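## Task

Take the foam block that sits on the desk and set it on the top of the low shelf beneath the red sign. The block must stay there by itself once the robot lets go; if the robot falls over or is left leaning, the attempt fails.

## Robot and tools

ROBOT. A LinearBot: an omnidirectional wheeled base with a column about 1.75 m high. A carriage rides 1.0 m along it (lift_m) and holds two identical six-joint arms, each with a two-finger gripper. Arm bases sit about 0.57 m + lift_m above the floor; carriage parts hang about 0.15 m lower. A hand reaches 0.78 m from its shoulder but only about 0.38 m below its arm base. The hand is about 0.16 m long, 0.1 m wide (0.14 m open). Parked arm joints 1-6: 0, 0.05, 0.05, 1.45, 0, 0; parked, the robot is roughly 0.95 m wide and 0.7 m long. Cameras: carriage_camera (fixed, forward, tilted ~20 degrees down) and left_wrist_camera / right_wrist_camera (looking past the fingertips). Wheel motors are strong (7 N m). Loose objects may occasionally get a brief push from outside.

FRAMES. Base frame: origin on the floor below the base centre, x forward, y left, z up. Readings left_hand and right_hand are in this frame and mark the point between the finger pads; quat_wxyz maps base axes to hand axes (hand z along the fingers, fingers open along hand y; pointing straight up with joints 1, 5, 6 at 0 gives (1, 0, 0, 0)). Hand readings drift from truth, more at long reach. Odometry frame is the base frame at scene start; base_odometry counts wheel turns, so slip looks like travel; heading is left-positive, -3.142 to 3.142.

execute_actions. Argument actions: a list with zero or one action. An action may hold base, joints, or both; they start together and may finish at different times. base takes exactly one key, each a relative offset from where the last state report placed the base: translate_m (metres, forward +, -2 to 2), strafe_m (metres, left +, -2 to 2), rotate_rad (radians, counter-clockwise +, -6.3 to 6.3). joints is a dict of absolute targets by name: lift_m 0 to 1 m; per arm (left_ or right_ prefix) joint1_rad -2.617 to 3.054 (yaw about vertical, 0 forward, + left), joint2_rad 0 to 3.141 (shoulder: 0 upper arm back and level, 1.57 up, 3.14 forward and level), joint3_rad 0 to 3.141 (elbow: 0 folded, 3.14 straight), joint4_rad -1.57 to 1.57 (wrist pitch, + lifts fingertips), joint5_rad -1.57 to 1.57 (wrist yaw, + turns fingertips right, opposite to joint1), joint6_rad -2.094 to 2.094 (roll about the fingers, + clockwise viewed from forearm), gripper_m 0 to 0.093 (pad gap in metres). Done tolerances: lift 0.004, joint1 0.02, joints 2-3 0.055, joint4 0.04, joints 5-6 0.02, gripper 0.004. Omitted joints or base may keep pushing toward earlier targets unseen. Unknown keys or out-of-range values reject the call with no motion. Max 15 s per action. Arm speed up to 1.8 rad/s (joints 1-3), 2.7 rad/s (4-6). cameras: list of carriage_camera, left_wrist_camera, right_wrist_camera or all; omitted/null/all gives all, [] gives none; the pictures line lists image order. An empty actions list just reports state and images. If a result reports a stop, any later motion, wait or finished_scene calls in that same reply are skipped.

wait: seconds 0 to 10; commands nothing, returns state and images. zoom_image: camera plus region [x0, y0, x1, y1] in pixels of that camera's latest full image (672x504, origin top-left), at most 504 by 504. read_manual: section "licences" only; moves nothing. finished_scene: scene = the current scene's number; irreversible, reports success and then gives the next task. The block must already rest on the shelf without support when you call it.

RESULT LINES. base_status / joint_status per motion: done (for the base, wheels turned enough, even if slipping; a 1-2 mm move may stop short yet say done); off_target (resting away from target, maybe still pushing; normal for a gripper holding something); contact_stop or time_out (target dropped, holds where it stopped). "joint command not followed" plus a cause line: a self-collision check held back an arm's targets (gripper targets still run); affected joints show not_followed and may be retried each action until valid. on_its_own shows uncommanded behaviour; "held at" is a target, not a position. motor_effort: percent of max, + toward higher joint values, bracket = peak in last action; readings carry fixed offsets up to a few points plus half the reading, plus noise. Lift effort grows with load; if it keeps dropping while lowering, a hand or its load is resting on something. drive_wheels larger at rest than after free driving means the base is still pressing. Joint torques include friction and offsets. ARM HIT means a hard self-hit. MOTOR HOT from 75 °C; OVER-TEMPERATURE FAULT at 90 °C stops that arm 10 s (then that threshold is off for 5 min), at 100 °C the arm goes limp and drops; stalled keys show limit_stop_at_motor_heat, so resend targets. Stretched arms heat quickly even empty; heat builds while you think too, and the robot holds its last command meanwhile.

CAUTIONS. The base stops on contact, sometimes late or not at all, and can roll about 0.3 m after an arm touch; arms are not monitored during turns. After a blocked drive, back off about 0.2 m (or undo the turn), repeat if still pressing. Don't pass under a table edge so the column hits it, and never reverse into one (tip risk). Arms and grippers have no contact stop: blocked arms keep pressing and spring to target when freed. Don't let the arms hit or press each other hard; to untangle, move the withheld arm clear first, then the other in a later action. The robot can topple and nothing prevents it: high carriage, outstretched arms, loads, pulling or sudden stops all raise the risk; only images reveal leaning. A level hand sags 10-17 cm under 1 kg; gripper force is about 45-60 N per pad. Avoid drops, slips, slams and hard pushes. Camera calibration (K, distortion, T_world_to_cam) is given in the base frame with small per-scene errors, larger for wrist cameras.

Each tool is called after "Call:" as name(argument=value, ...) on one line, values as JSON.

## Session

I'll start by looking at the current state and camera images.

Call:
execute_actions(actions=[])

Scene clock: 0.00 s.
Joint torques (N m, as the arm reports them, + toward a larger angle): no reading
base_odometry: x=+0.000 y=+0.000 heading=+0.000 (m, m, rad; odometry frame)
base_status: not commanded
joint_positions: lift_m=+0.301 left_joint1_rad=+0.012 left_joint2_rad=+0.057 left_joint3_rad=+0.029 left_joint4_rad=+1.442 left_joint5_rad=+0.046 left_joint6_rad=+0.037 left_gripper_m=+0.094 right_joint1_rad=+0.014 right_joint2_rad=+0.061 right_joint3_rad=+0.047 right_joint4_rad=+1.415 right_joint5_rad=+0.018 right_joint6_rad=-0.004 right_gripper_m=+0.094
joint_status: not commanded
motor_effort: lift_m=+30 drive_wheels=+4 (%)
left_hand: x=+0.3198 y=+0.3387 z=+1.2744 quat_wxyz=(+0.996, +0.024, +0.078, +0.023) (m; base frame)
right_hand: x=+0.3223 y=-0.3486 z=+1.2785 quat_wxyz=(+0.996, +0.008, +0.085, +0.004) (m; base frame)
pictures: carriage_camera, left_wrist_camera, right_wrist_camera
Images, in order (width x height): carriage_camera 672x504, left_wrist_camera 672x504, right_wrist_camera 672x504.

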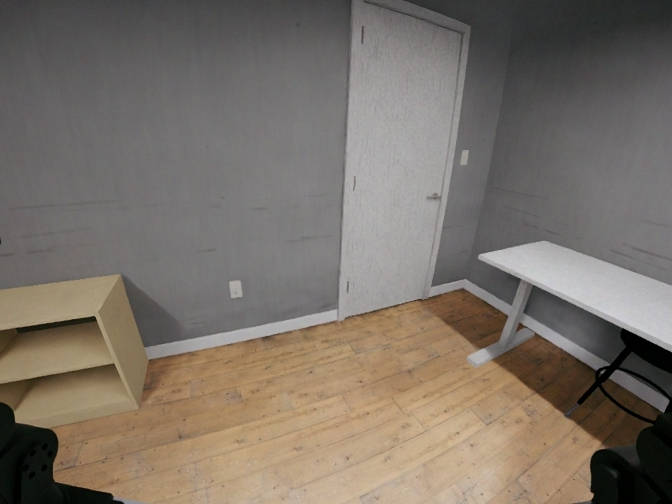

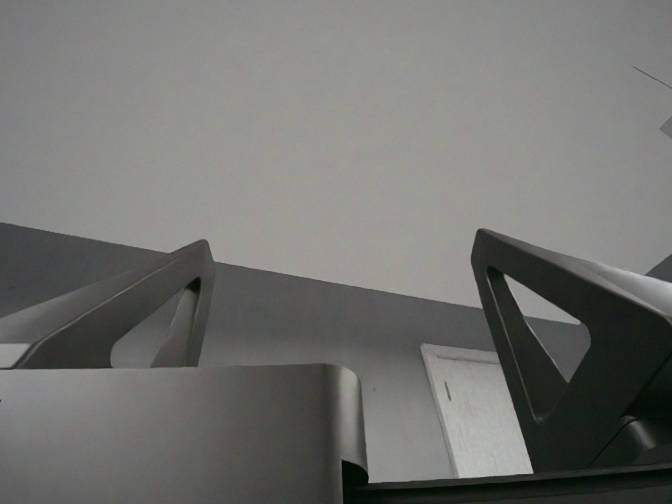

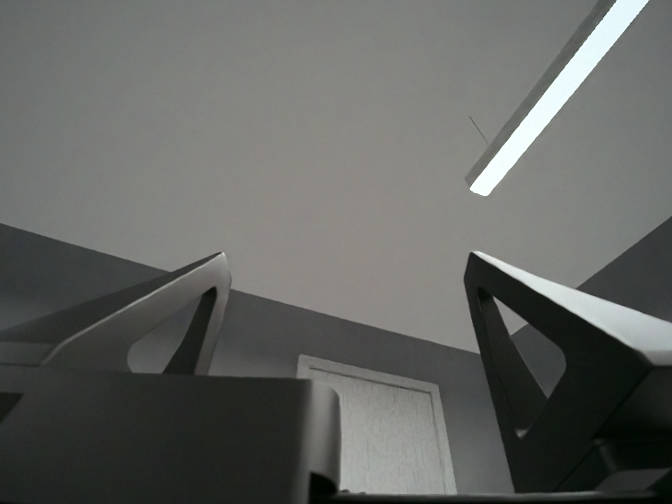

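Call:
execute_actions(actions=[{"joints": {"left_joint5_rad": -1.0, "left_joint6_rad": 1.57, "right_joint5_rad": 1.1, "right_joint6_rad": -1.57}}], cameras=["left_wrist_camera", "right_wrist_camera"])

Scene clock: 3.13 s.
Joint torques (N m, as the arm reports them, + toward a larger angle): left_arm=[-0.39  3.81  5.71 -0.07  0.23  0.06] | right_arm=[-0.22  4.37  7.18  0.   -0.41  0.03]
base_odometry: x=+0.000 y=+0.000 heading=+0.000 (m, m, rad; odometry frame)
base_status: not commanded
joint_positions: lift_m=+0.301 left_joint1_rad=+0.012 left_joint2_rad=+0.057 left_joint3_rad=+0.029 left_joint4_rad=+1.442 left_joint5_rad=-0.996 left_joint6_rad=+1.560 left_gripper_m=+0.094 right_joint1_rad=+0.014 right_joint2_rad=+0.061 right_joint3_rad=+0.047 right_joint4_rad=+1.415 right_joint5_rad=+1.094 right_joint6_rad=-1.564 right_gripper_m=+0.094
joint_status: all done
motor_effort: lift_m=+31(30) drive_wheels=+3(3) (%)
left_hand: x=+0.3059 y=+0.4907 z=+1.1972 quat_wxyz=(+0.593, -0.292, +0.382, +0.646) (m; base frame)
right_hand: x=+0.3087 y=-0.4984 z=+1.1869 quat_wxyz=(+0.577, +0.314, +0.419, -0.627) (m; base frame)
pictures: left_wrist_camera, right_wrist_camera
camera_calibration (this result's frames):
left_wrist_camera: T_world_to_cam=[[0.979459, 0.00989744, -0.201398, -0.0595216], [-0.200457, -0.0602748, -0.977846, 1.26433], [-0.0218174, 0.998133, -0.0570527, -0.290824], [0, 0, 0, 1]] pos_world=[0.305398, 0.367077, 1.20774]
right_wrist_camera: T_world_to_cam=[[-0.985787, -0.0510053, 0.160068, 0.0963105], [-0.164658, 0.104277, -0.980823, 1.28107], [0.0333357, -0.99324, -0.111193, -0.245638], [0, 0, 0, 1]] pos_world=[0.314069, -0.372652, 1.21378]
Images, in order (width x height): left_wrist_camera 672x504, right_wrist_camera 672x504.

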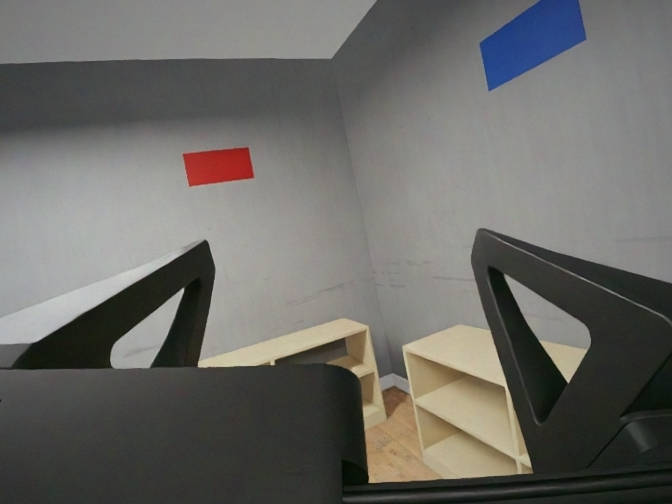

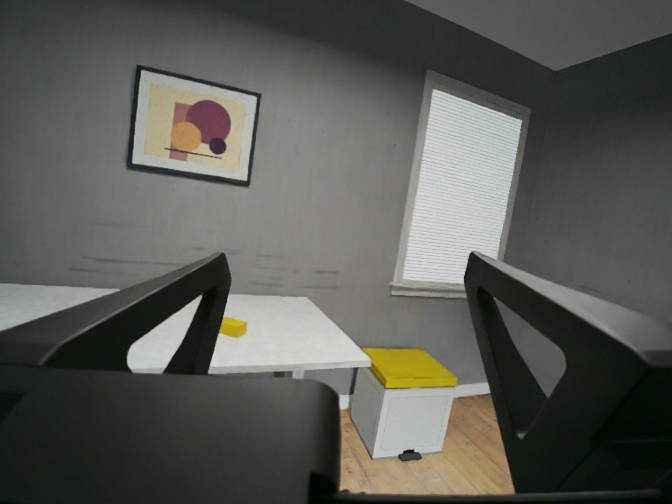

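Call:
zoom_image(camera="right_wrist_camera", region=[180, 280, 400, 400])

Call:
execute_actions(actions=[{"base": {"rotate_rad": -1.17}}])

Region (180, 280, 400, 400) of right_wrist_camera's 672x504 image, scaled by 2.291, with more detail than that image has; it fills the top 275 rows of this view, and the rest is white.

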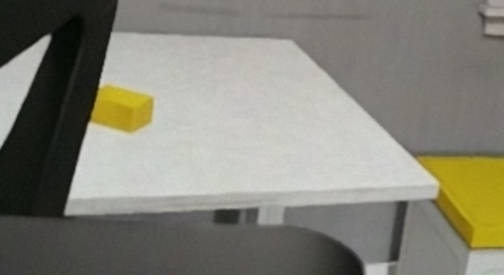

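Scene clock: 5.97 s.
Joint torques (N m, as the arm reports them, + toward a larger angle): left_arm=[-0.34  3.84  5.64 -0.08  0.24  0.06] | right_arm=[-0.2   4.37  7.12  0.01 -0.41  0.03]
base_odometry: x=+0.000 y=+0.000 heading=-1.169 (m, m, rad; odometry frame)
base_status: done
joint_positions: lift_m=+0.301 left_joint1_rad=+0.012 left_joint2_rad=+0.057 left_joint3_rad=+0.029 left_joint4_rad=+1.441 left_joint5_rad=-0.997 left_joint6_rad=+1.560 left_gripper_m=+0.094 right_joint1_rad=+0.014 right_joint2_rad=+0.061 right_joint3_rad=+0.047 right_joint4_rad=+1.415 right_joint5_rad=+1.095 right_joint6_rad=-1.564 right_gripper_m=+0.094
joint_status: not commanded
motor_effort: lift_m=+30(30) drive_wheels=+14(24) (%)
left_hand: x=+0.3059 y=+0.4908 z=+1.1970 quat_wxyz=(+0.592, -0.293, +0.383, +0.646) (m; base frame)
right_hand: x=+0.3087 y=-0.4985 z=+1.1867 quat_wxyz=(+0.577, +0.314, +0.419, -0.627) (m; base frame)
pictures: carriage_camera, left_wrist_camera, right_wrist_camera
camera_calibration (this result's frames):
left_wrist_camera: T_world_to_cam=[[0.979383, 0.00984385, -0.20177, -0.0590981], [-0.200807, -0.0614202, -0.977704, 1.26467], [-0.0220171, 0.998063, -0.0581772, -0.289499], [0, 0, 0, 1]] pos_world=[0.30546, 0.367196, 1.20771]
right_wrist_camera: T_world_to_cam=[[-0.985792, -0.0509986, 0.160041, 0.0963452], [-0.164655, 0.105036, -0.980743, 1.28125], [0.0332065, -0.99316, -0.11194, -0.244744], [0, 0, 0, 1]] pos_world=[0.314067, -0.372733, 1.21376]
Images, in order (width x height): carriage_camera 672x504, left_wrist_camera 672x504, right_wrist_camera 672x504.

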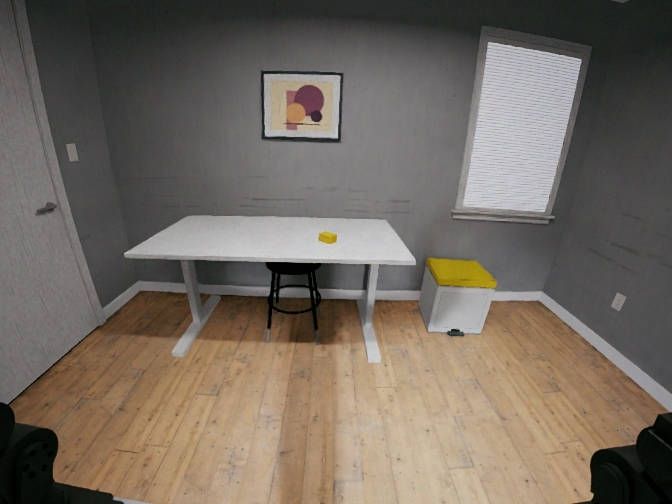

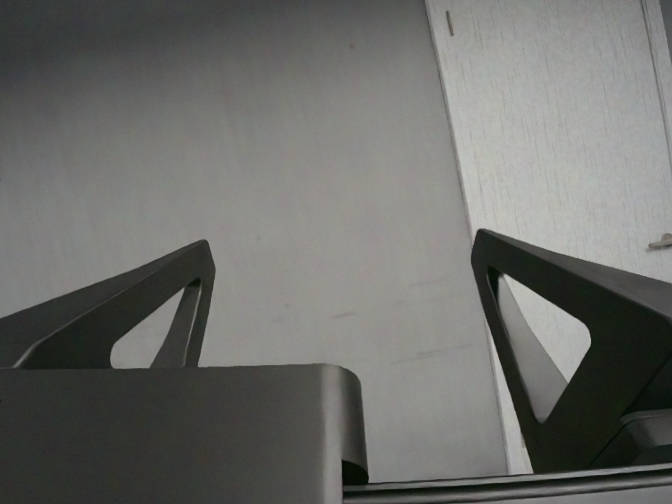

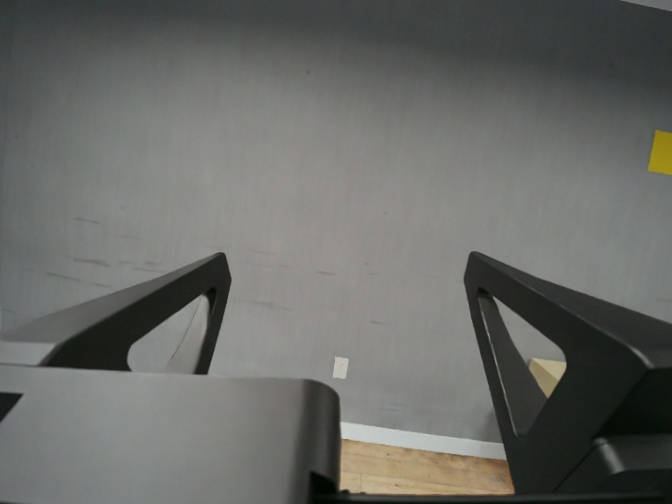

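Call:
zoom_image(camera="carriage_camera", region=[280, 200, 440, 320])

Call:
zoom_image(camera="carriage_camera", region=[110, 200, 430, 380])

Region (280, 200, 440, 320) of carriage_camera's 672x504 image, scaled by 3.150, with more detail than that image has; it fills the top 378 rows of this view, and the rest is white.

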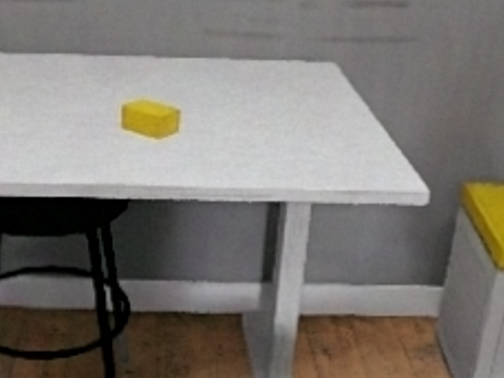

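Region (110, 200, 430, 380) of carriage_camera's 672x504 image, scaled by 1.575, with more detail than that image has; it fills the top 284 rows of this view, and the rest is white.

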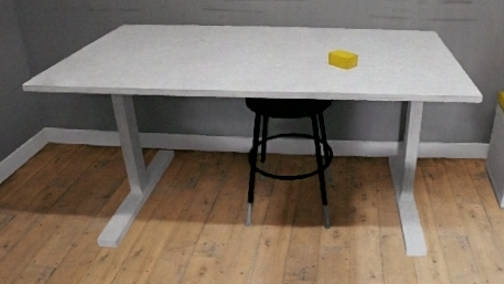

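Call:
execute_actions(actions=[{"base": {"translate_m": 1.12}, "joints": {"lift_m": 0.54, "left_joint5_rad": 0.0, "left_joint6_rad": 0.0, "right_joint1_rad": 0.78, "right_joint2_rad": 2.78, "right_joint3_rad": 1.785, "right_joint4_rad": -0.135, "right_joint5_rad": 0.0, "right_joint6_rad": 0.0, "right_gripper_m": 0.093}}], cameras=["carriage_camera", "right_wrist_camera"])

Scene clock: 12.17 s.
Joint torques (N m, as the arm reports them, + toward a larger angle): left_arm=[-0.4   3.85  5.51 -0.14 -0.06 -0.08] | right_arm=[ -0.14 -16.74   6.93   1.29   0.02   0.12]
base_odometry: x=+0.435 y=-1.032 heading=-1.171 (m, m, rad; odometry frame)
base_status: done
joint_positions: lift_m=+0.540 left_joint1_rad=+0.012 left_joint2_rad=+0.057 left_joint3_rad=+0.029 left_joint4_rad=+1.442 left_joint5_rad=-0.004 left_joint6_rad=+0.010 left_gripper_m=+0.094 right_joint1_rad=+0.779 right_joint2_rad=+2.790 right_joint3_rad=+1.781 right_joint4_rad=-0.141 right_joint5_rad=+0.004 right_joint6_rad=-0.006 right_gripper_m=+0.093
joint_status: all done
motor_effort: lift_m=+32(41) drive_wheels=-10(38) (%)
left_hand: x=+0.3197 y=+0.3473 z=+1.5132 quat_wxyz=(+0.997, -0.002, +0.078, +0.011) (m; base frame)
right_hand: x=+0.6701 y=+0.0393 z=+0.8933 quat_wxyz=(+0.194, -0.373, +0.904, +0.077) (m; base frame)
pictures: carriage_camera, right_wrist_camera
camera_calibration (this result's frames):
carriage_camera: T_world_to_cam=[[-0.00320626, -0.99979, 0.0202473, -0.030635], [-0.349319, -0.0178521, -0.936834, 1.47113], [0.936998, -0.0100765, -0.349188, 0.355204], [0, 0, 0, 1]] pos_world=[0.180968, -0.000786628, 1.50285]
right_wrist_camera: T_world_to_cam=[[0.701042, -0.712594, -0.0273981, -0.40991], [-0.700305, -0.695187, 0.162136, 0.365929], [-0.134584, -0.0944767, -0.986388, 1.10278], [0, 0, 0, 1]] pos_world=[0.692043, 0.0664768, 1.01721]
Images, in order (width x height): carriage_camera 672x504, right_wrist_camera 672x504.

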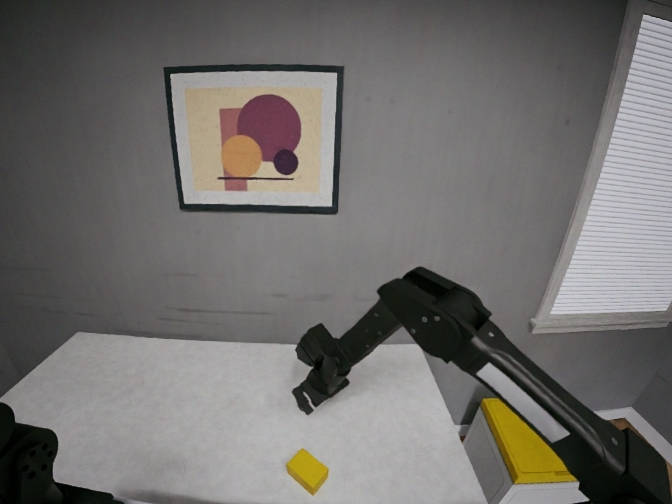

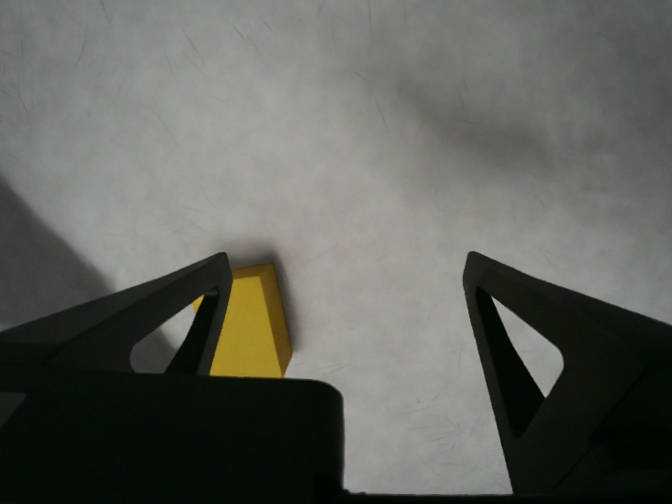

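Call:
zoom_image(camera="carriage_camera", region=[260, 384, 380, 504])

Call:
zoom_image(camera="right_wrist_camera", region=[170, 230, 340, 400])

Region (260, 384, 380, 504) of carriage_camera's 672x504 image, scaled by 4.200, with more detail than that image has.

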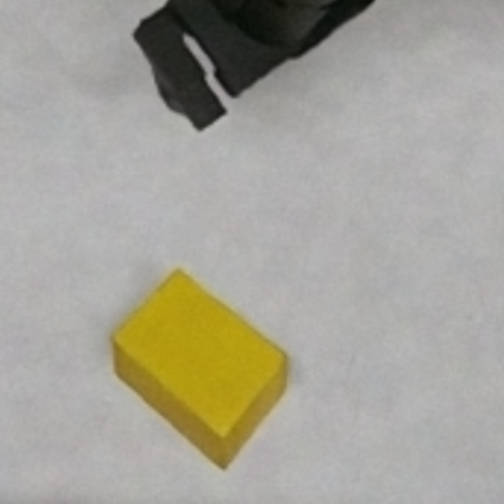

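Region (170, 230, 340, 400) of right_wrist_camera's 672x504 image, scaled by 2.965, with more detail than that image has.

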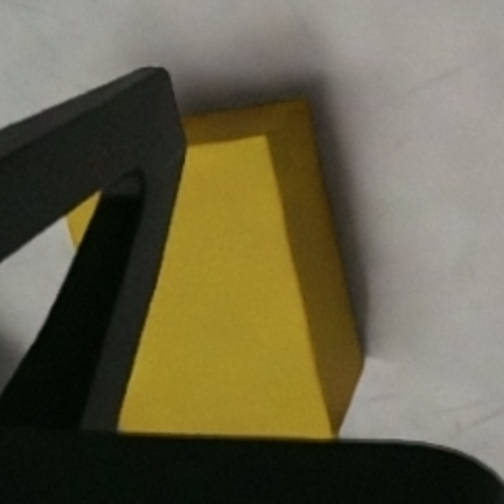

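Call:
execute_actions(actions=[{"joints": {"lift_m": 0.52, "right_joint1_rad": 0.967, "right_joint2_rad": 2.825, "right_joint3_rad": 1.587, "right_joint4_rad": 0.008}}], cameras=["carriage_camera", "right_wrist_camera"])

Scene clock: 14.97 s.
Joint torques (N m, as the arm reports them, + toward a larger angle): left_arm=[-0.4   3.84  5.68 -0.15 -0.06 -0.08] | right_arm=[  0.   -15.28   5.24   1.16   0.09   0.11]
base_odometry: x=+0.435 y=-1.032 heading=-1.171 (m, m, rad; odometry frame)
base_status: not commanded
joint_positions: lift_m=+0.520 left_joint1_rad=+0.012 left_joint2_rad=+0.057 left_joint3_rad=+0.029 left_joint4_rad=+1.441 left_joint5_rad=-0.004 left_joint6_rad=+0.010 left_gripper_m=+0.094 right_joint1_rad=+0.966 right_joint2_rad=+2.834 right_joint3_rad=+1.588 right_joint4_rad=-0.001 right_joint5_rad=-0.004 right_joint6_rad=-0.005 right_gripper_m=+0.093
joint_status: all done
motor_effort: lift_m=+26(26) drive_wheels=-11(11) (%)
left_hand: x=+0.3199 y=+0.3472 z=+1.4937 quat_wxyz=(+0.997, -0.002, +0.078, +0.011) (m; base frame)
right_hand: x=+0.5537 y=+0.0533 z=+0.8165 quat_wxyz=(+0.142, -0.461, +0.873, +0.076) (m; base frame)
pictures: carriage_camera, right_wrist_camera
camera_calibration (this result's frames):
carriage_camera: T_world_to_cam=[[-0.00320626, -0.99979, 0.0202473, -0.0302403], [-0.349319, -0.0178521, -0.936834, 1.45287], [0.936998, -0.0100765, -0.349188, 0.348398], [0, 0, 0, 1]] pos_world=[0.180968, -0.000786628, 1.48336]
right_wrist_camera: T_world_to_cam=[[0.820885, -0.57, -0.0353313, -0.387876], [-0.543881, -0.799142, 0.256059, 0.148813], [-0.174188, -0.190979, -0.966015, 1.02312], [0, 0, 0, 1]] pos_world=[0.577554, 0.0932272, 0.936542]
Images, in order (width x height): carriage_camera 672x504, right_wrist_camera 672x504.

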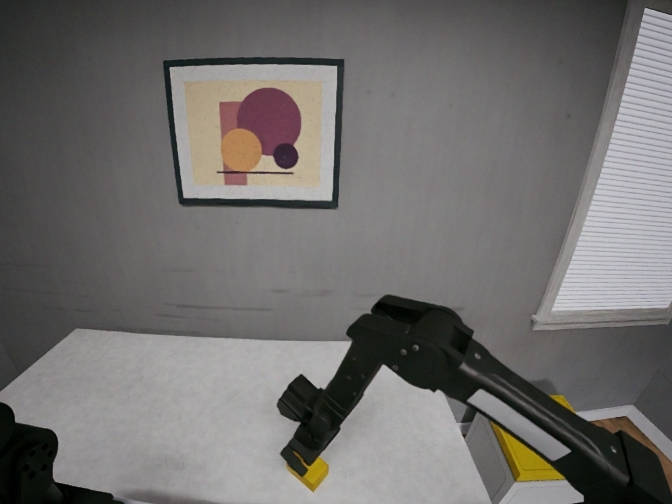

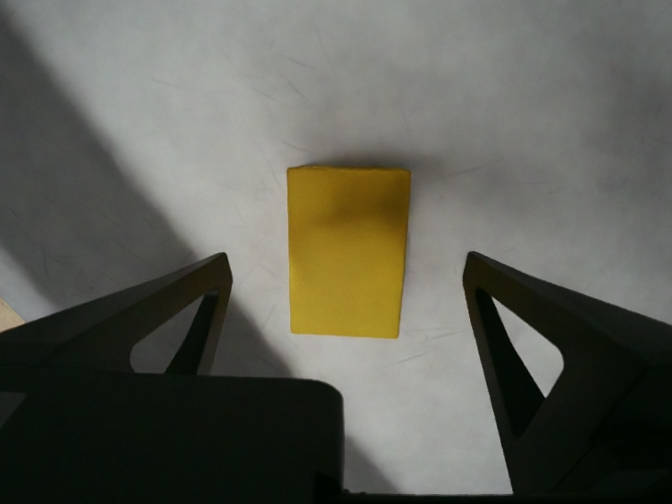

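Call:
execute_actions(actions=[{"joints": {"lift_m": 0.458}}], cameras=["carriage_camera", "right_wrist_camera"])

Scene clock: 16.17 s.
Joint torques (N m, as the arm reports them, + toward a larger angle): left_arm=[-0.38  3.88  5.5  -0.11 -0.07 -0.09] | right_arm=[ -0.02 -15.42   5.25   1.11   0.08   0.12]
base_odometry: x=+0.435 y=-1.032 heading=-1.171 (m, m, rad; odometry frame)
base_status: not commanded
joint_positions: lift_m=+0.458 left_joint1_rad=+0.012 left_joint2_rad=+0.057 left_joint3_rad=+0.029 left_joint4_rad=+1.441 left_joint5_rad=-0.003 left_joint6_rad=+0.010 left_gripper_m=+0.094 right_joint1_rad=+0.966 right_joint2_rad=+2.834 right_joint3_rad=+1.588 right_joint4_rad=+0.004 right_joint5_rad=-0.002 right_joint6_rad=-0.005 right_gripper_m=+0.093
joint_status: all done
motor_effort: lift_m=+27(24) drive_wheels=-10(9) (%)
left_hand: x=+0.3200 y=+0.3471 z=+1.4316 quat_wxyz=(+0.997, -0.002, +0.079, +0.011) (m; base frame)
right_hand: x=+0.5546 y=+0.0540 z=+0.7548 quat_wxyz=(+0.145, -0.461, +0.872, +0.077) (m; base frame)
pictures: carriage_camera, right_wrist_camera
camera_calibration (this result's frames):
carriage_camera: T_world_to_cam=[[-0.00320626, -0.99979, 0.0202473, -0.0289832], [-0.349319, -0.0178521, -0.936834, 1.3947], [0.936998, -0.0100765, -0.349188, 0.326717], [0, 0, 0, 1]] pos_world=[0.180968, -0.000786628, 1.42127]
right_wrist_camera: T_world_to_cam=[[0.820677, -0.570408, -0.0335364, -0.3916], [-0.545408, -0.799504, 0.251643, 0.169847], [-0.170351, -0.188226, -0.967239, 0.962422], [0, 0, 0, 1]] pos_world=[0.577963, 0.0935746, 0.875018]
Images, in order (width x height): carriage_camera 672x504, right_wrist_camera 672x504.

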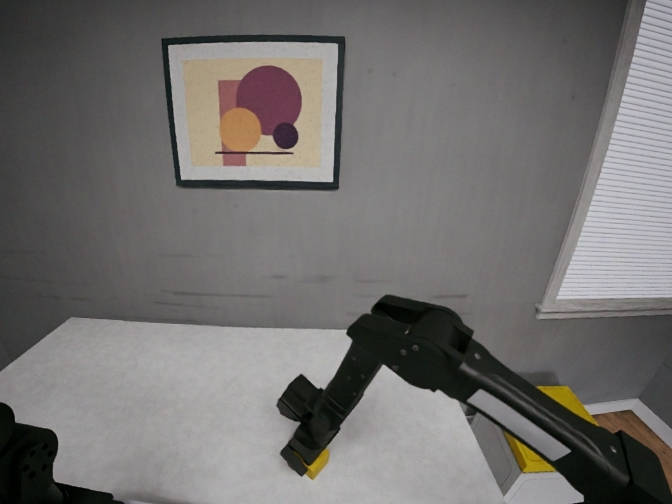

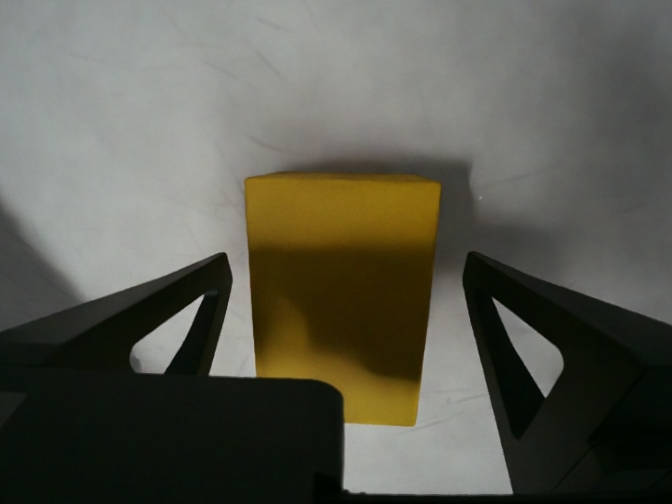

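Call:
zoom_image(camera="right_wrist_camera", region=[230, 150, 460, 230])

Region (230, 150, 460, 230) of right_wrist_camera's 672x504 image, scaled by 2.191, with more detail than that image has; it fills the top 175 rows of this view, and the rest is white.

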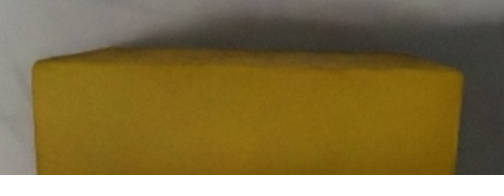

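Call:
execute_actions(actions=[{"joints": {"lift_m": 0.448, "right_gripper_m": 0.072}}], cameras=[])

Call:
execute_actions(actions=[{"joints": {"right_gripper_m": 0.045}}], cameras=["right_wrist_camera"])

Scene clock: 17.00 s.
Joint torques (N m, as the arm reports them, + toward a larger angle): left_arm=[-0.47  3.95  5.48 -0.09 -0.09 -0.09] | right_arm=[ -0.05 -15.21   5.16   1.15   0.07   0.11]
base_odometry: x=+0.435 y=-1.032 heading=-1.171 (m, m, rad; odometry frame)
base_status: not commanded
joint_positions: lift_m=+0.448 left_joint1_rad=+0.012 left_joint2_rad=+0.057 left_joint3_rad=+0.029 left_joint4_rad=+1.440 left_joint5_rad=-0.003 left_joint6_rad=+0.010 left_gripper_m=+0.094 right_joint1_rad=+0.966 right_joint2_rad=+2.833 right_joint3_rad=+1.588 right_joint4_rad=+0.005 right_joint5_rad=-0.001 right_joint6_rad=-0.005 right_gripper_m=+0.072
joint_status: all done
motor_effort: lift_m=+27(29) drive_wheels=+12(14) (%)
left_hand: x=+0.3201 y=+0.3471 z=+1.4216 quat_wxyz=(+0.997, -0.002, +0.079, +0.011) (m; base frame)
right_hand: x=+0.5550 y=+0.0545 z=+0.7454 quat_wxyz=(+0.146, -0.460, +0.872, +0.077) (m; base frame)
pictures: none
No camera images: the call's "cameras" was empty. Leave "cameras" out to get every camera's image.

Scene clock: 17.53 s.
Joint torques (N m, as the arm reports them, + toward a larger angle): left_arm=[-0.42  3.79  5.71 -0.13 -0.06 -0.08] | right_arm=[ -0.01 -15.43   5.13   1.13   0.07   0.13]
base_odometry: x=+0.435 y=-1.032 heading=-1.171 (m, m, rad; odometry frame)
base_status: not commanded
joint_positions: lift_m=+0.448 left_joint1_rad=+0.012 left_joint2_rad=+0.057 left_joint3_rad=+0.029 left_joint4_rad=+1.440 left_joint5_rad=-0.003 left_joint6_rad=+0.010 left_gripper_m=+0.094 right_joint1_rad=+0.966 right_joint2_rad=+2.833 right_joint3_rad=+1.588 right_joint4_rad=+0.005 right_joint5_rad=-0.001 right_joint6_rad=-0.005 right_gripper_m=+0.058
joint_status: right_gripper_m off_target (ended at +0.058, target +0.045)
motor_effort: lift_m=+27(27) drive_wheels=+15(14) (%)
left_hand: x=+0.3201 y=+0.3471 z=+1.4216 quat_wxyz=(+0.997, -0.002, +0.079, +0.011) (m; base frame)
right_hand: x=+0.5550 y=+0.0545 z=+0.7454 quat_wxyz=(+0.146, -0.460, +0.872, +0.077) (m; base frame)
pictures: right_wrist_camera
camera_calibration (this result's frames):
right_wrist_camera: T_world_to_cam=[[0.820389, -0.570855, -0.032945, -0.392301], [-0.546344, -0.799558, 0.249431, 0.175039], [-0.16873, -0.186631, -0.967832, 0.952987], [0, 0, 0, 1]] pos_world=[0.578269, 0.0938635, 0.865747]
Images, in order (width x height): right_wrist_camera 672x504.

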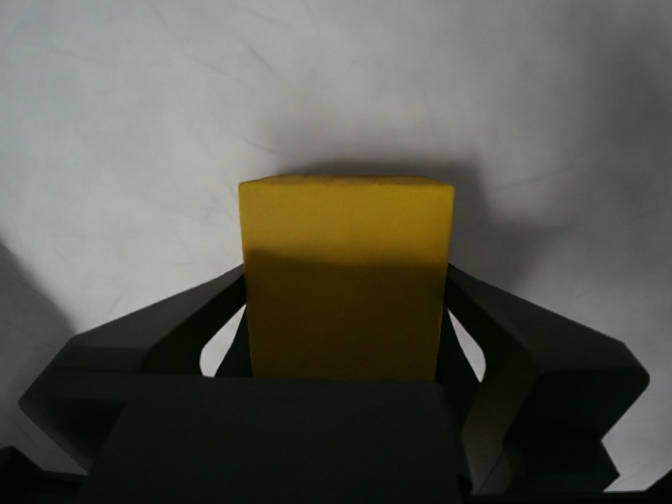

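Call:
execute_actions(actions=[{"base": {"translate_m": -1.15}, "joints": {"right_joint2_rad": 1.2, "right_joint3_rad": 0.8}}], cameras=["carriage_camera", "right_wrist_camera"])

Scene clock: 22.87 s.
Joint torques (N m, as the arm reports them, + toward a larger angle): left_arm=[-0.4   3.81  5.8  -0.08 -0.07 -0.09] | right_arm=[ 0.14 -5.06  7.83  2.12  0.1   0.11]
base_odometry: x=-0.011 y=+0.028 heading=-1.172 (m, m, rad; odometry frame)
base_status: done
joint_positions: lift_m=+0.448 left_joint1_rad=+0.012 left_joint2_rad=+0.057 left_joint3_rad=+0.029 left_joint4_rad=+1.437 left_joint5_rad=-0.002 left_joint6_rad=+0.010 left_gripper_m=+0.094 right_joint1_rad=+0.964 right_joint2_rad=+1.206 right_joint3_rad=+0.815 right_joint4_rad=+0.004 right_joint5_rad=-0.001 right_joint6_rad=-0.005 right_gripper_m=+0.058
joint_status: all done
motor_effort: lift_m=+27(27) drive_wheels=-11(37) (%)
left_hand: x=+0.3210 y=+0.3469 z=+1.4214 quat_wxyz=(+0.997, -0.001, +0.081, +0.011) (m; base frame)
right_hand: x=+0.5079 y=-0.0149 z=+1.2266 quat_wxyz=(+0.495, -0.387, +0.734, +0.258) (m; base frame)
pictures: carriage_camera, right_wrist_camera
camera_calibration (this result's frames):
carriage_camera: T_world_to_cam=[[-0.00320626, -0.99979, 0.0202473, -0.0287807], [-0.349319, -0.0178521, -0.936834, 1.38533], [0.936998, -0.0100765, -0.349188, 0.323225], [0, 0, 0, 1]] pos_world=[0.180968, -0.000786628, 1.41127]
right_wrist_camera: T_world_to_cam=[[0.834251, -0.550863, -0.0239804, -0.395058], [-0.465874, -0.680942, -0.565049, 0.933721], [0.294935, 0.482564, -0.824709, 0.99668], [0, 0, 0, 1]] pos_world=[0.470618, -0.0627759, 1.34009]
Images, in order (width x height): carriage_camera 672x504, right_wrist_camera 672x504.

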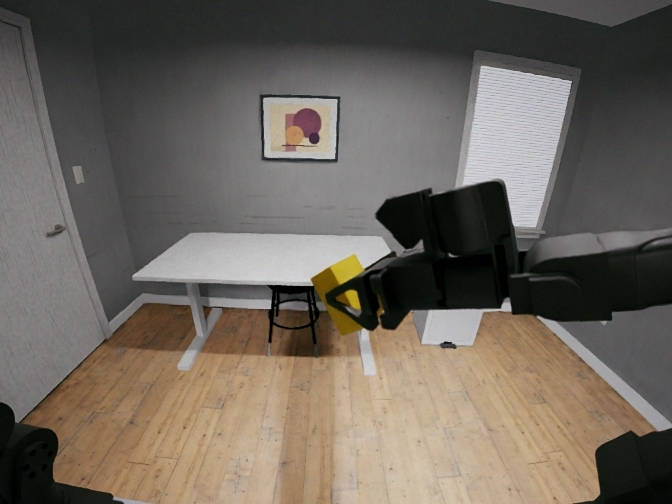

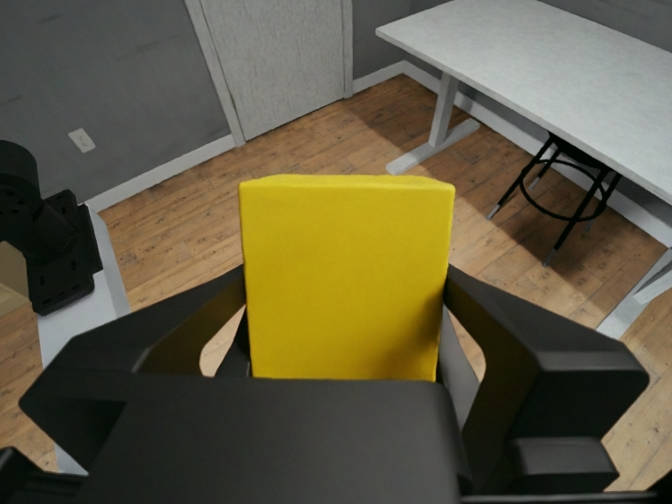

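Call:
execute_actions(actions=[{"base": {"rotate_rad": 3.03}, "joints": {"lift_m": 0.3, "right_joint1_rad": 0.0, "right_joint4_rad": -0.85}}], cameras=["carriage_camera", "right_wrist_camera"])

Scene clock: 27.17 s.
Joint torques (N m, as the arm reports them, + toward a larger angle): left_arm=[-0.3   3.82  5.6  -0.07 -0.11 -0.08] | right_arm=[-0.12 -3.85  8.15  1.06  0.04  0.12]
base_odometry: x=-0.011 y=+0.028 heading=+1.857 (m, m, rad; odometry frame)
base_status: done
joint_positions: lift_m=+0.300 left_joint1_rad=+0.012 left_joint2_rad=+0.057 left_joint3_rad=+0.029 left_joint4_rad=+1.435 left_joint5_rad=+0.000 left_joint6_rad=+0.010 left_gripper_m=+0.094 right_joint1_rad=-0.001 right_joint2_rad=+1.203 right_joint3_rad=+0.800 right_joint4_rad=-0.845 right_joint5_rad=+0.002 right_joint6_rad=-0.005 right_gripper_m=+0.058
joint_status: all done
motor_effort: lift_m=+26(26) drive_wheels=+14(29) (%)
left_hand: x=+0.3214 y=+0.3466 z=+1.2734 quat_wxyz=(+0.997, +0.000, +0.082, +0.011) (m; base frame)
right_hand: x=+0.5305 y=-0.3466 z=+0.9350 quat_wxyz=(+0.161, -0.002, +0.987, -0.001) (m; base frame)
pictures: carriage_camera, right_wrist_camera
camera_calibration (this result's frames):
carriage_camera: T_world_to_cam=[[-0.00320626, -0.99979, 0.0202473, -0.0257852], [-0.349319, -0.0178521, -0.936834, 1.24673], [0.936998, -0.0100765, -0.349188, 0.271563], [0, 0, 0, 1]] pos_world=[0.180968, -0.000786628, 1.26332]
right_wrist_camera: T_world_to_cam=[[-0.00500695, -0.999536, -0.0300288, -0.308263], [-0.966454, -0.00287448, 0.256825, 0.285753], [-0.256792, 0.0303073, -0.965991, 1.17768], [0, 0, 0, 1]] pos_world=[0.577042, -0.342991, 1.05498]
Images, in order (width x height): carriage_camera 672x504, right_wrist_camera 672x504.

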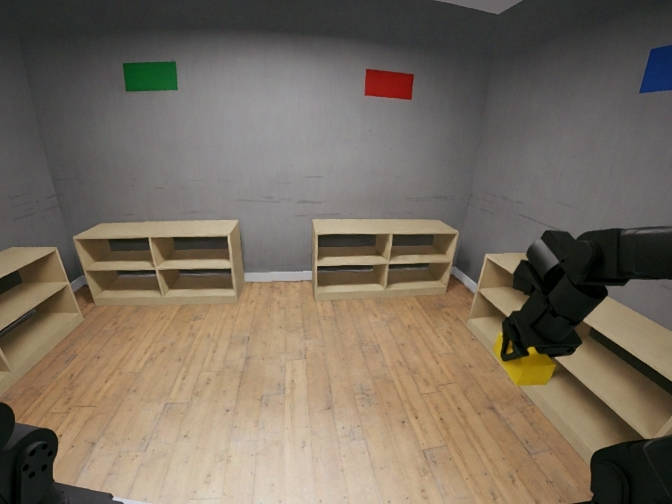

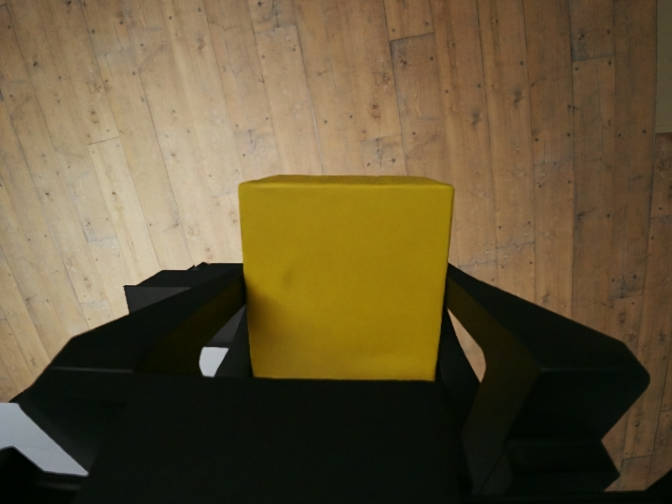

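Call:
zoom_image(camera="carriage_camera", region=[300, 200, 480, 320])

Region (300, 200, 480, 320) of carriage_camera's 672x504 image, scaled by 2.800, with more detail than that image has.

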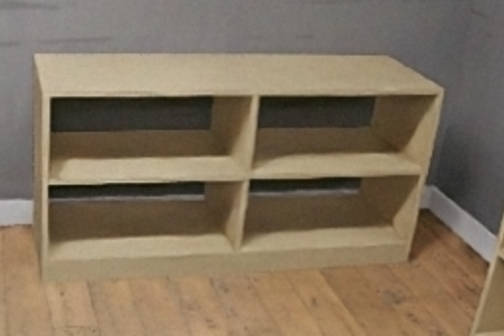

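Call:
execute_actions(actions=[{"base": {"translate_m": 1.65}, "joints": {"lift_m": 0.40, "right_joint2_rad": 2.825, "right_joint3_rad": 1.589, "right_joint4_rad": 0.01}}], cameras=["carriage_camera", "right_wrist_camera"])

Scene clock: 34.43 s.
Joint torques (N m, as the arm reports them, + toward a larger angle): left_arm=[-0.39  3.88  5.62 -0.08 -0.1  -0.08] | right_arm=[ -0.18 -15.61   5.5    1.15   0.04   0.11]
base_odometry: x=-0.480 y=+1.609 heading=+1.859 (m, m, rad; odometry frame)
base_status: done
joint_positions: lift_m=+0.400 left_joint1_rad=+0.012 left_joint2_rad=+0.057 left_joint3_rad=+0.029 left_joint4_rad=+1.439 left_joint5_rad=+0.000 left_joint6_rad=+0.010 left_gripper_m=+0.094 right_joint1_rad=-0.001 right_joint2_rad=+2.837 right_joint3_rad=+1.584 right_joint4_rad=+0.003 right_joint5_rad=+0.002 right_joint6_rad=-0.005 right_gripper_m=+0.058
joint_status: all done
motor_effort: lift_m=+32(42) drive_wheels=-12(37) (%)
left_hand: x=+0.3204 y=+0.3466 z=+1.3731 quat_wxyz=(+0.997, +0.000, +0.080, +0.011) (m; base frame)
right_hand: x=+0.7616 y=-0.3467 z=+0.6942 quat_wxyz=(+0.160, -0.002, +0.987, -0.001) (m; base frame)
pictures: carriage_camera, right_wrist_camera
camera_calibration (this result's frames):
carriage_camera: T_world_to_cam=[[-0.00320626, -0.99979, 0.0202473, -0.027801], [-0.349319, -0.0178521, -0.936834, 1.34], [0.936998, -0.0100765, -0.349188, 0.306329], [0, 0, 0, 1]] pos_world=[0.180968, -0.000786628, 1.36289]
right_wrist_camera: T_world_to_cam=[[-0.00507567, -0.999536, -0.0300189, -0.314462], [-0.965863, -0.00287491, 0.259036, 0.568968], [-0.259002, 0.0303089, -0.965401, 1.00565], [0, 0, 0, 1]] pos_world=[0.808414, -0.34316, 0.814028]
Images, in order (width x height): carriage_camera 672x504, right_wrist_camera 672x504.

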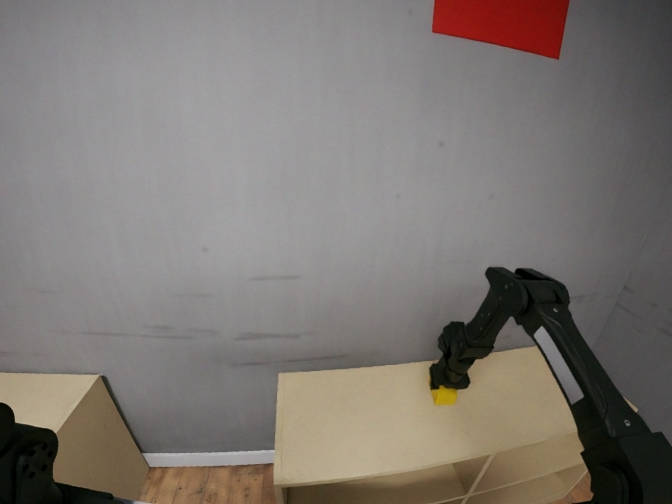

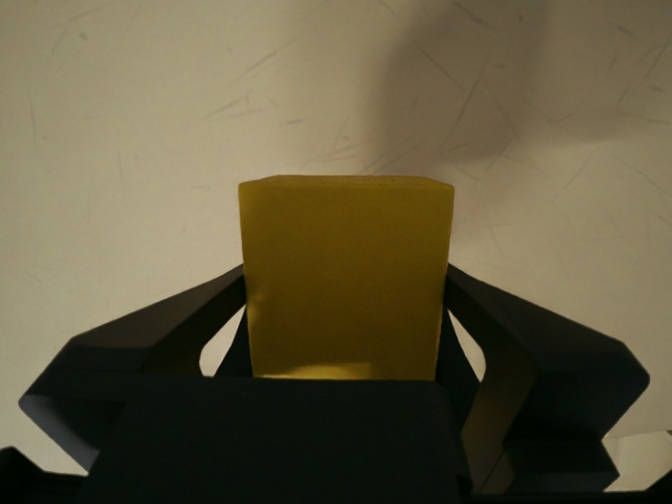

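Call:
zoom_image(camera="carriage_camera", region=[260, 340, 500, 504])

Call:
zoom_image(camera="right_wrist_camera", region=[420, 300, 672, 504])

Region (260, 340, 500, 504) of carriage_camera's 672x504 image, scaled by 2.100, with more detail than that image has; it fills the top 344 rows of this view, and the rest is white.

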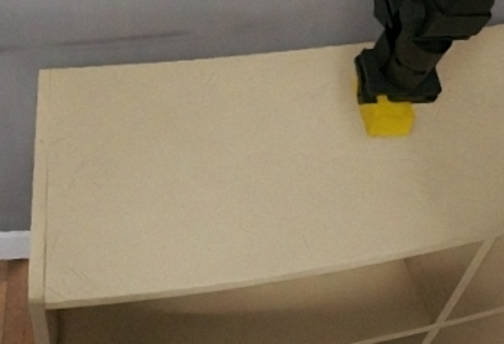

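Region (420, 300, 672, 504) of right_wrist_camera's 672x504 image, scaled by 2.000, with more detail than that image has; it fills the top 408 rows of this view, and the rest is white.

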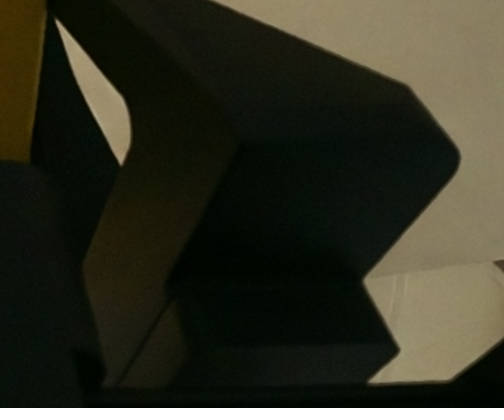

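Call:
zoom_image(camera="right_wrist_camera", region=[100, 0, 600, 200])

Call:
execute_actions(actions=[{"joints": {"lift_m": 0.345}}], cameras=["carriage_camera", "right_wrist_camera"])

Call:
zoom_image(camera="right_wrist_camera", region=[100, 0, 600, 200])

Region (100, 0, 600, 200) of right_wrist_camera's 672x504 image, scaled by 1.008, with more detail than that image has; it fills the top 202 rows of this view, and the rest is white.

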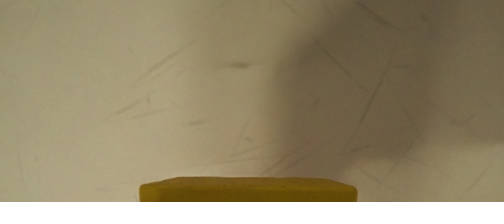

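Scene clock: 35.53 s.
Joint torques (N m, as the arm reports them, + toward a larger angle): left_arm=[-0.42  4.01  5.56 -0.12 -0.07 -0.08] | right_arm=[ -0.1  -15.61   5.31   1.08   0.04   0.12]
base_odometry: x=-0.480 y=+1.609 heading=+1.859 (m, m, rad; odometry frame)
base_status: not commanded
joint_positions: lift_m=+0.345 left_joint1_rad=+0.012 left_joint2_rad=+0.057 left_joint3_rad=+0.029 left_joint4_rad=+1.439 left_joint5_rad=+0.000 left_joint6_rad=+0.010 left_gripper_m=+0.094 right_joint1_rad=-0.001 right_joint2_rad=+2.836 right_joint3_rad=+1.584 right_joint4_rad=+0.004 right_joint5_rad=+0.002 right_joint6_rad=-0.005 right_gripper_m=+0.058
joint_status: all done
motor_effort: lift_m=+27(24) drive_wheels=-10(10) (%)
left_hand: x=+0.3203 y=+0.3466 z=+1.3186 quat_wxyz=(+0.997, +0.000, +0.079, +0.011) (m; base frame)
right_hand: x=+0.7622 y=-0.3467 z=+0.6401 quat_wxyz=(+0.161, -0.002, +0.987, -0.001) (m; base frame)
pictures: carriage_camera, right_wrist_camera
camera_calibration (this result's frames):
carriage_camera: T_world_to_cam=[[-0.00320626, -0.99979, 0.0202473, -0.0266959], [-0.349319, -0.0178521, -0.936834, 1.28887], [0.936998, -0.0100765, -0.349188, 0.28727], [0, 0, 0, 1]] pos_world=[0.180968, -0.000786628, 1.30831]
right_wrist_camera: T_world_to_cam=[[-0.00500695, -0.999536, -0.0300288, -0.316129], [-0.966454, -0.00287448, 0.256825, 0.585464], [-0.256792, 0.0303073, -0.965991, 0.952266], [0, 0, 0, 1]] pos_world=[0.808776, -0.34316, 0.760027]
Images, in order (width x height): carriage_camera 672x504, right_wrist_camera 672x504.

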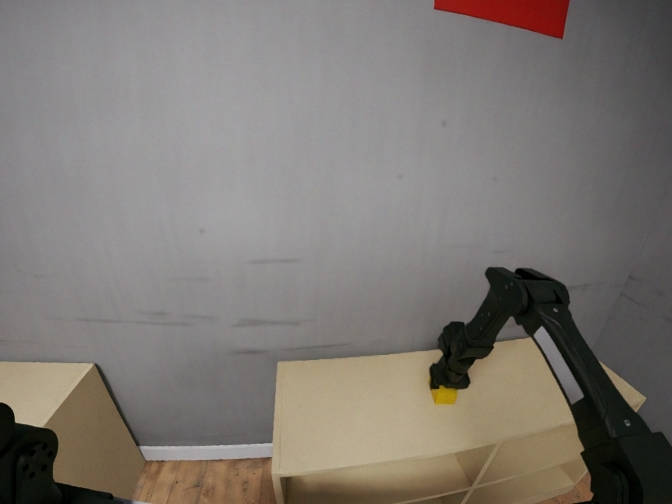

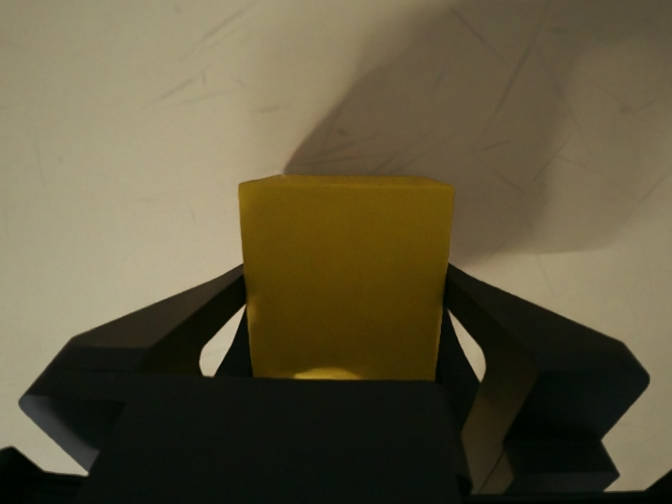

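Region (100, 0, 600, 200) of right_wrist_camera's 672x504 image, scaled by 1.008, with more detail than that image has; it fills the top 202 rows of this view, and the rest is white.

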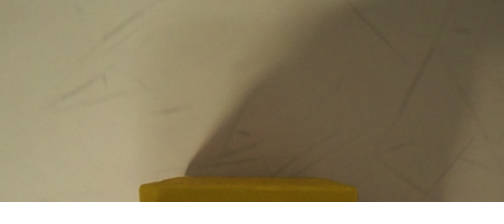

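Call:
zoom_image(camera="right_wrist_camera", region=[220, 100, 480, 280])

Call:
zoom_image(camera="carriage_camera", region=[405, 350, 495, 420])

Region (220, 100, 480, 280) of right_wrist_camera's 672x504 image, scaled by 1.938, with more detail than that image has; it fills the top 349 rows of this view, and the rest is white.

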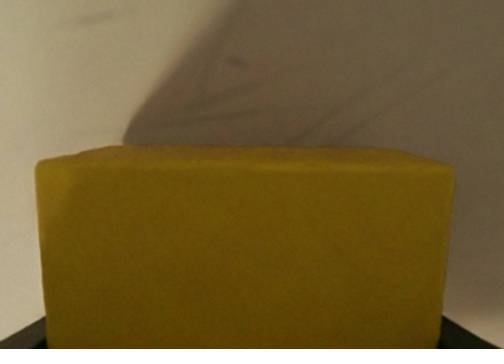

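Region (405, 350, 495, 420) of carriage_camera's 672x504 image, scaled by 5.600, with more detail than that image has.

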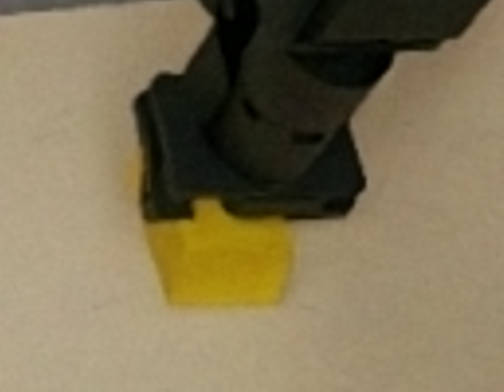

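Call:
execute_actions(actions=[{"joints": {"lift_m": 0.3395}}], cameras=["right_wrist_camera"])

Scene clock: 36.27 s.
Joint torques (N m, as the arm reports them, + toward a larger angle): left_arm=[-0.42  3.93  5.94 -0.09 -0.1  -0.08] | right_arm=[ -0.1  -15.17   5.57   1.11   0.04   0.11]
base_odometry: x=-0.480 y=+1.609 heading=+1.859 (m, m, rad; odometry frame)
base_status: not commanded
joint_positions: lift_m=+0.340 left_joint1_rad=+0.012 left_joint2_rad=+0.057 left_joint3_rad=+0.029 left_joint4_rad=+1.440 left_joint5_rad=+0.000 left_joint6_rad=+0.010 left_gripper_m=+0.094 right_joint1_rad=-0.001 right_joint2_rad=+2.831 right_joint3_rad=+1.584 right_joint4_rad=+0.009 right_joint5_rad=+0.002 right_joint6_rad=-0.005 right_gripper_m=+0.058
joint_status: all done
motor_effort: lift_m=+25(27) drive_wheels=-10(15) (%)
left_hand: x=+0.3202 y=+0.3466 z=+1.3132 quat_wxyz=(+0.997, +0.000, +0.079, +0.011) (m; base frame)
right_hand: x=+0.7649 y=-0.3467 z=+0.6371 quat_wxyz=(+0.165, -0.002, +0.986, -0.001) (m; base frame)
pictures: right_wrist_camera
camera_calibration (this result's frames):
right_wrist_camera: T_world_to_cam=[[-0.00474332, -0.999537, -0.0300652, -0.316384], [-0.96867, -0.00287286, 0.248335, 0.595883], [-0.248307, 0.0303011, -0.968207, 0.945049], [0, 0, 0, 1]] pos_world=[0.810375, -0.343162, 0.757513]
Images, in order (width x height): right_wrist_camera 672x504.

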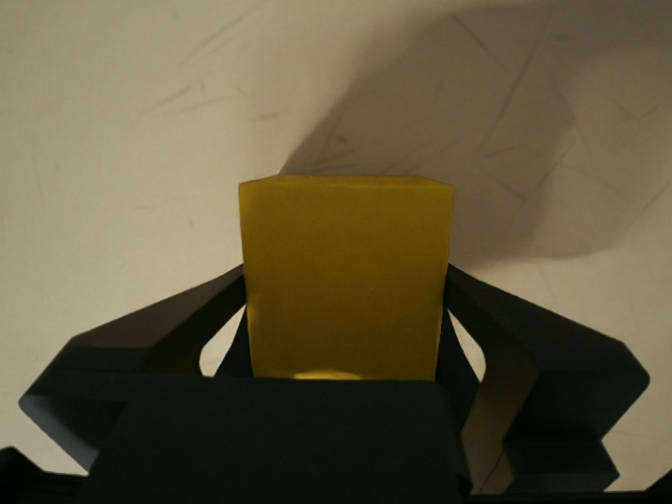

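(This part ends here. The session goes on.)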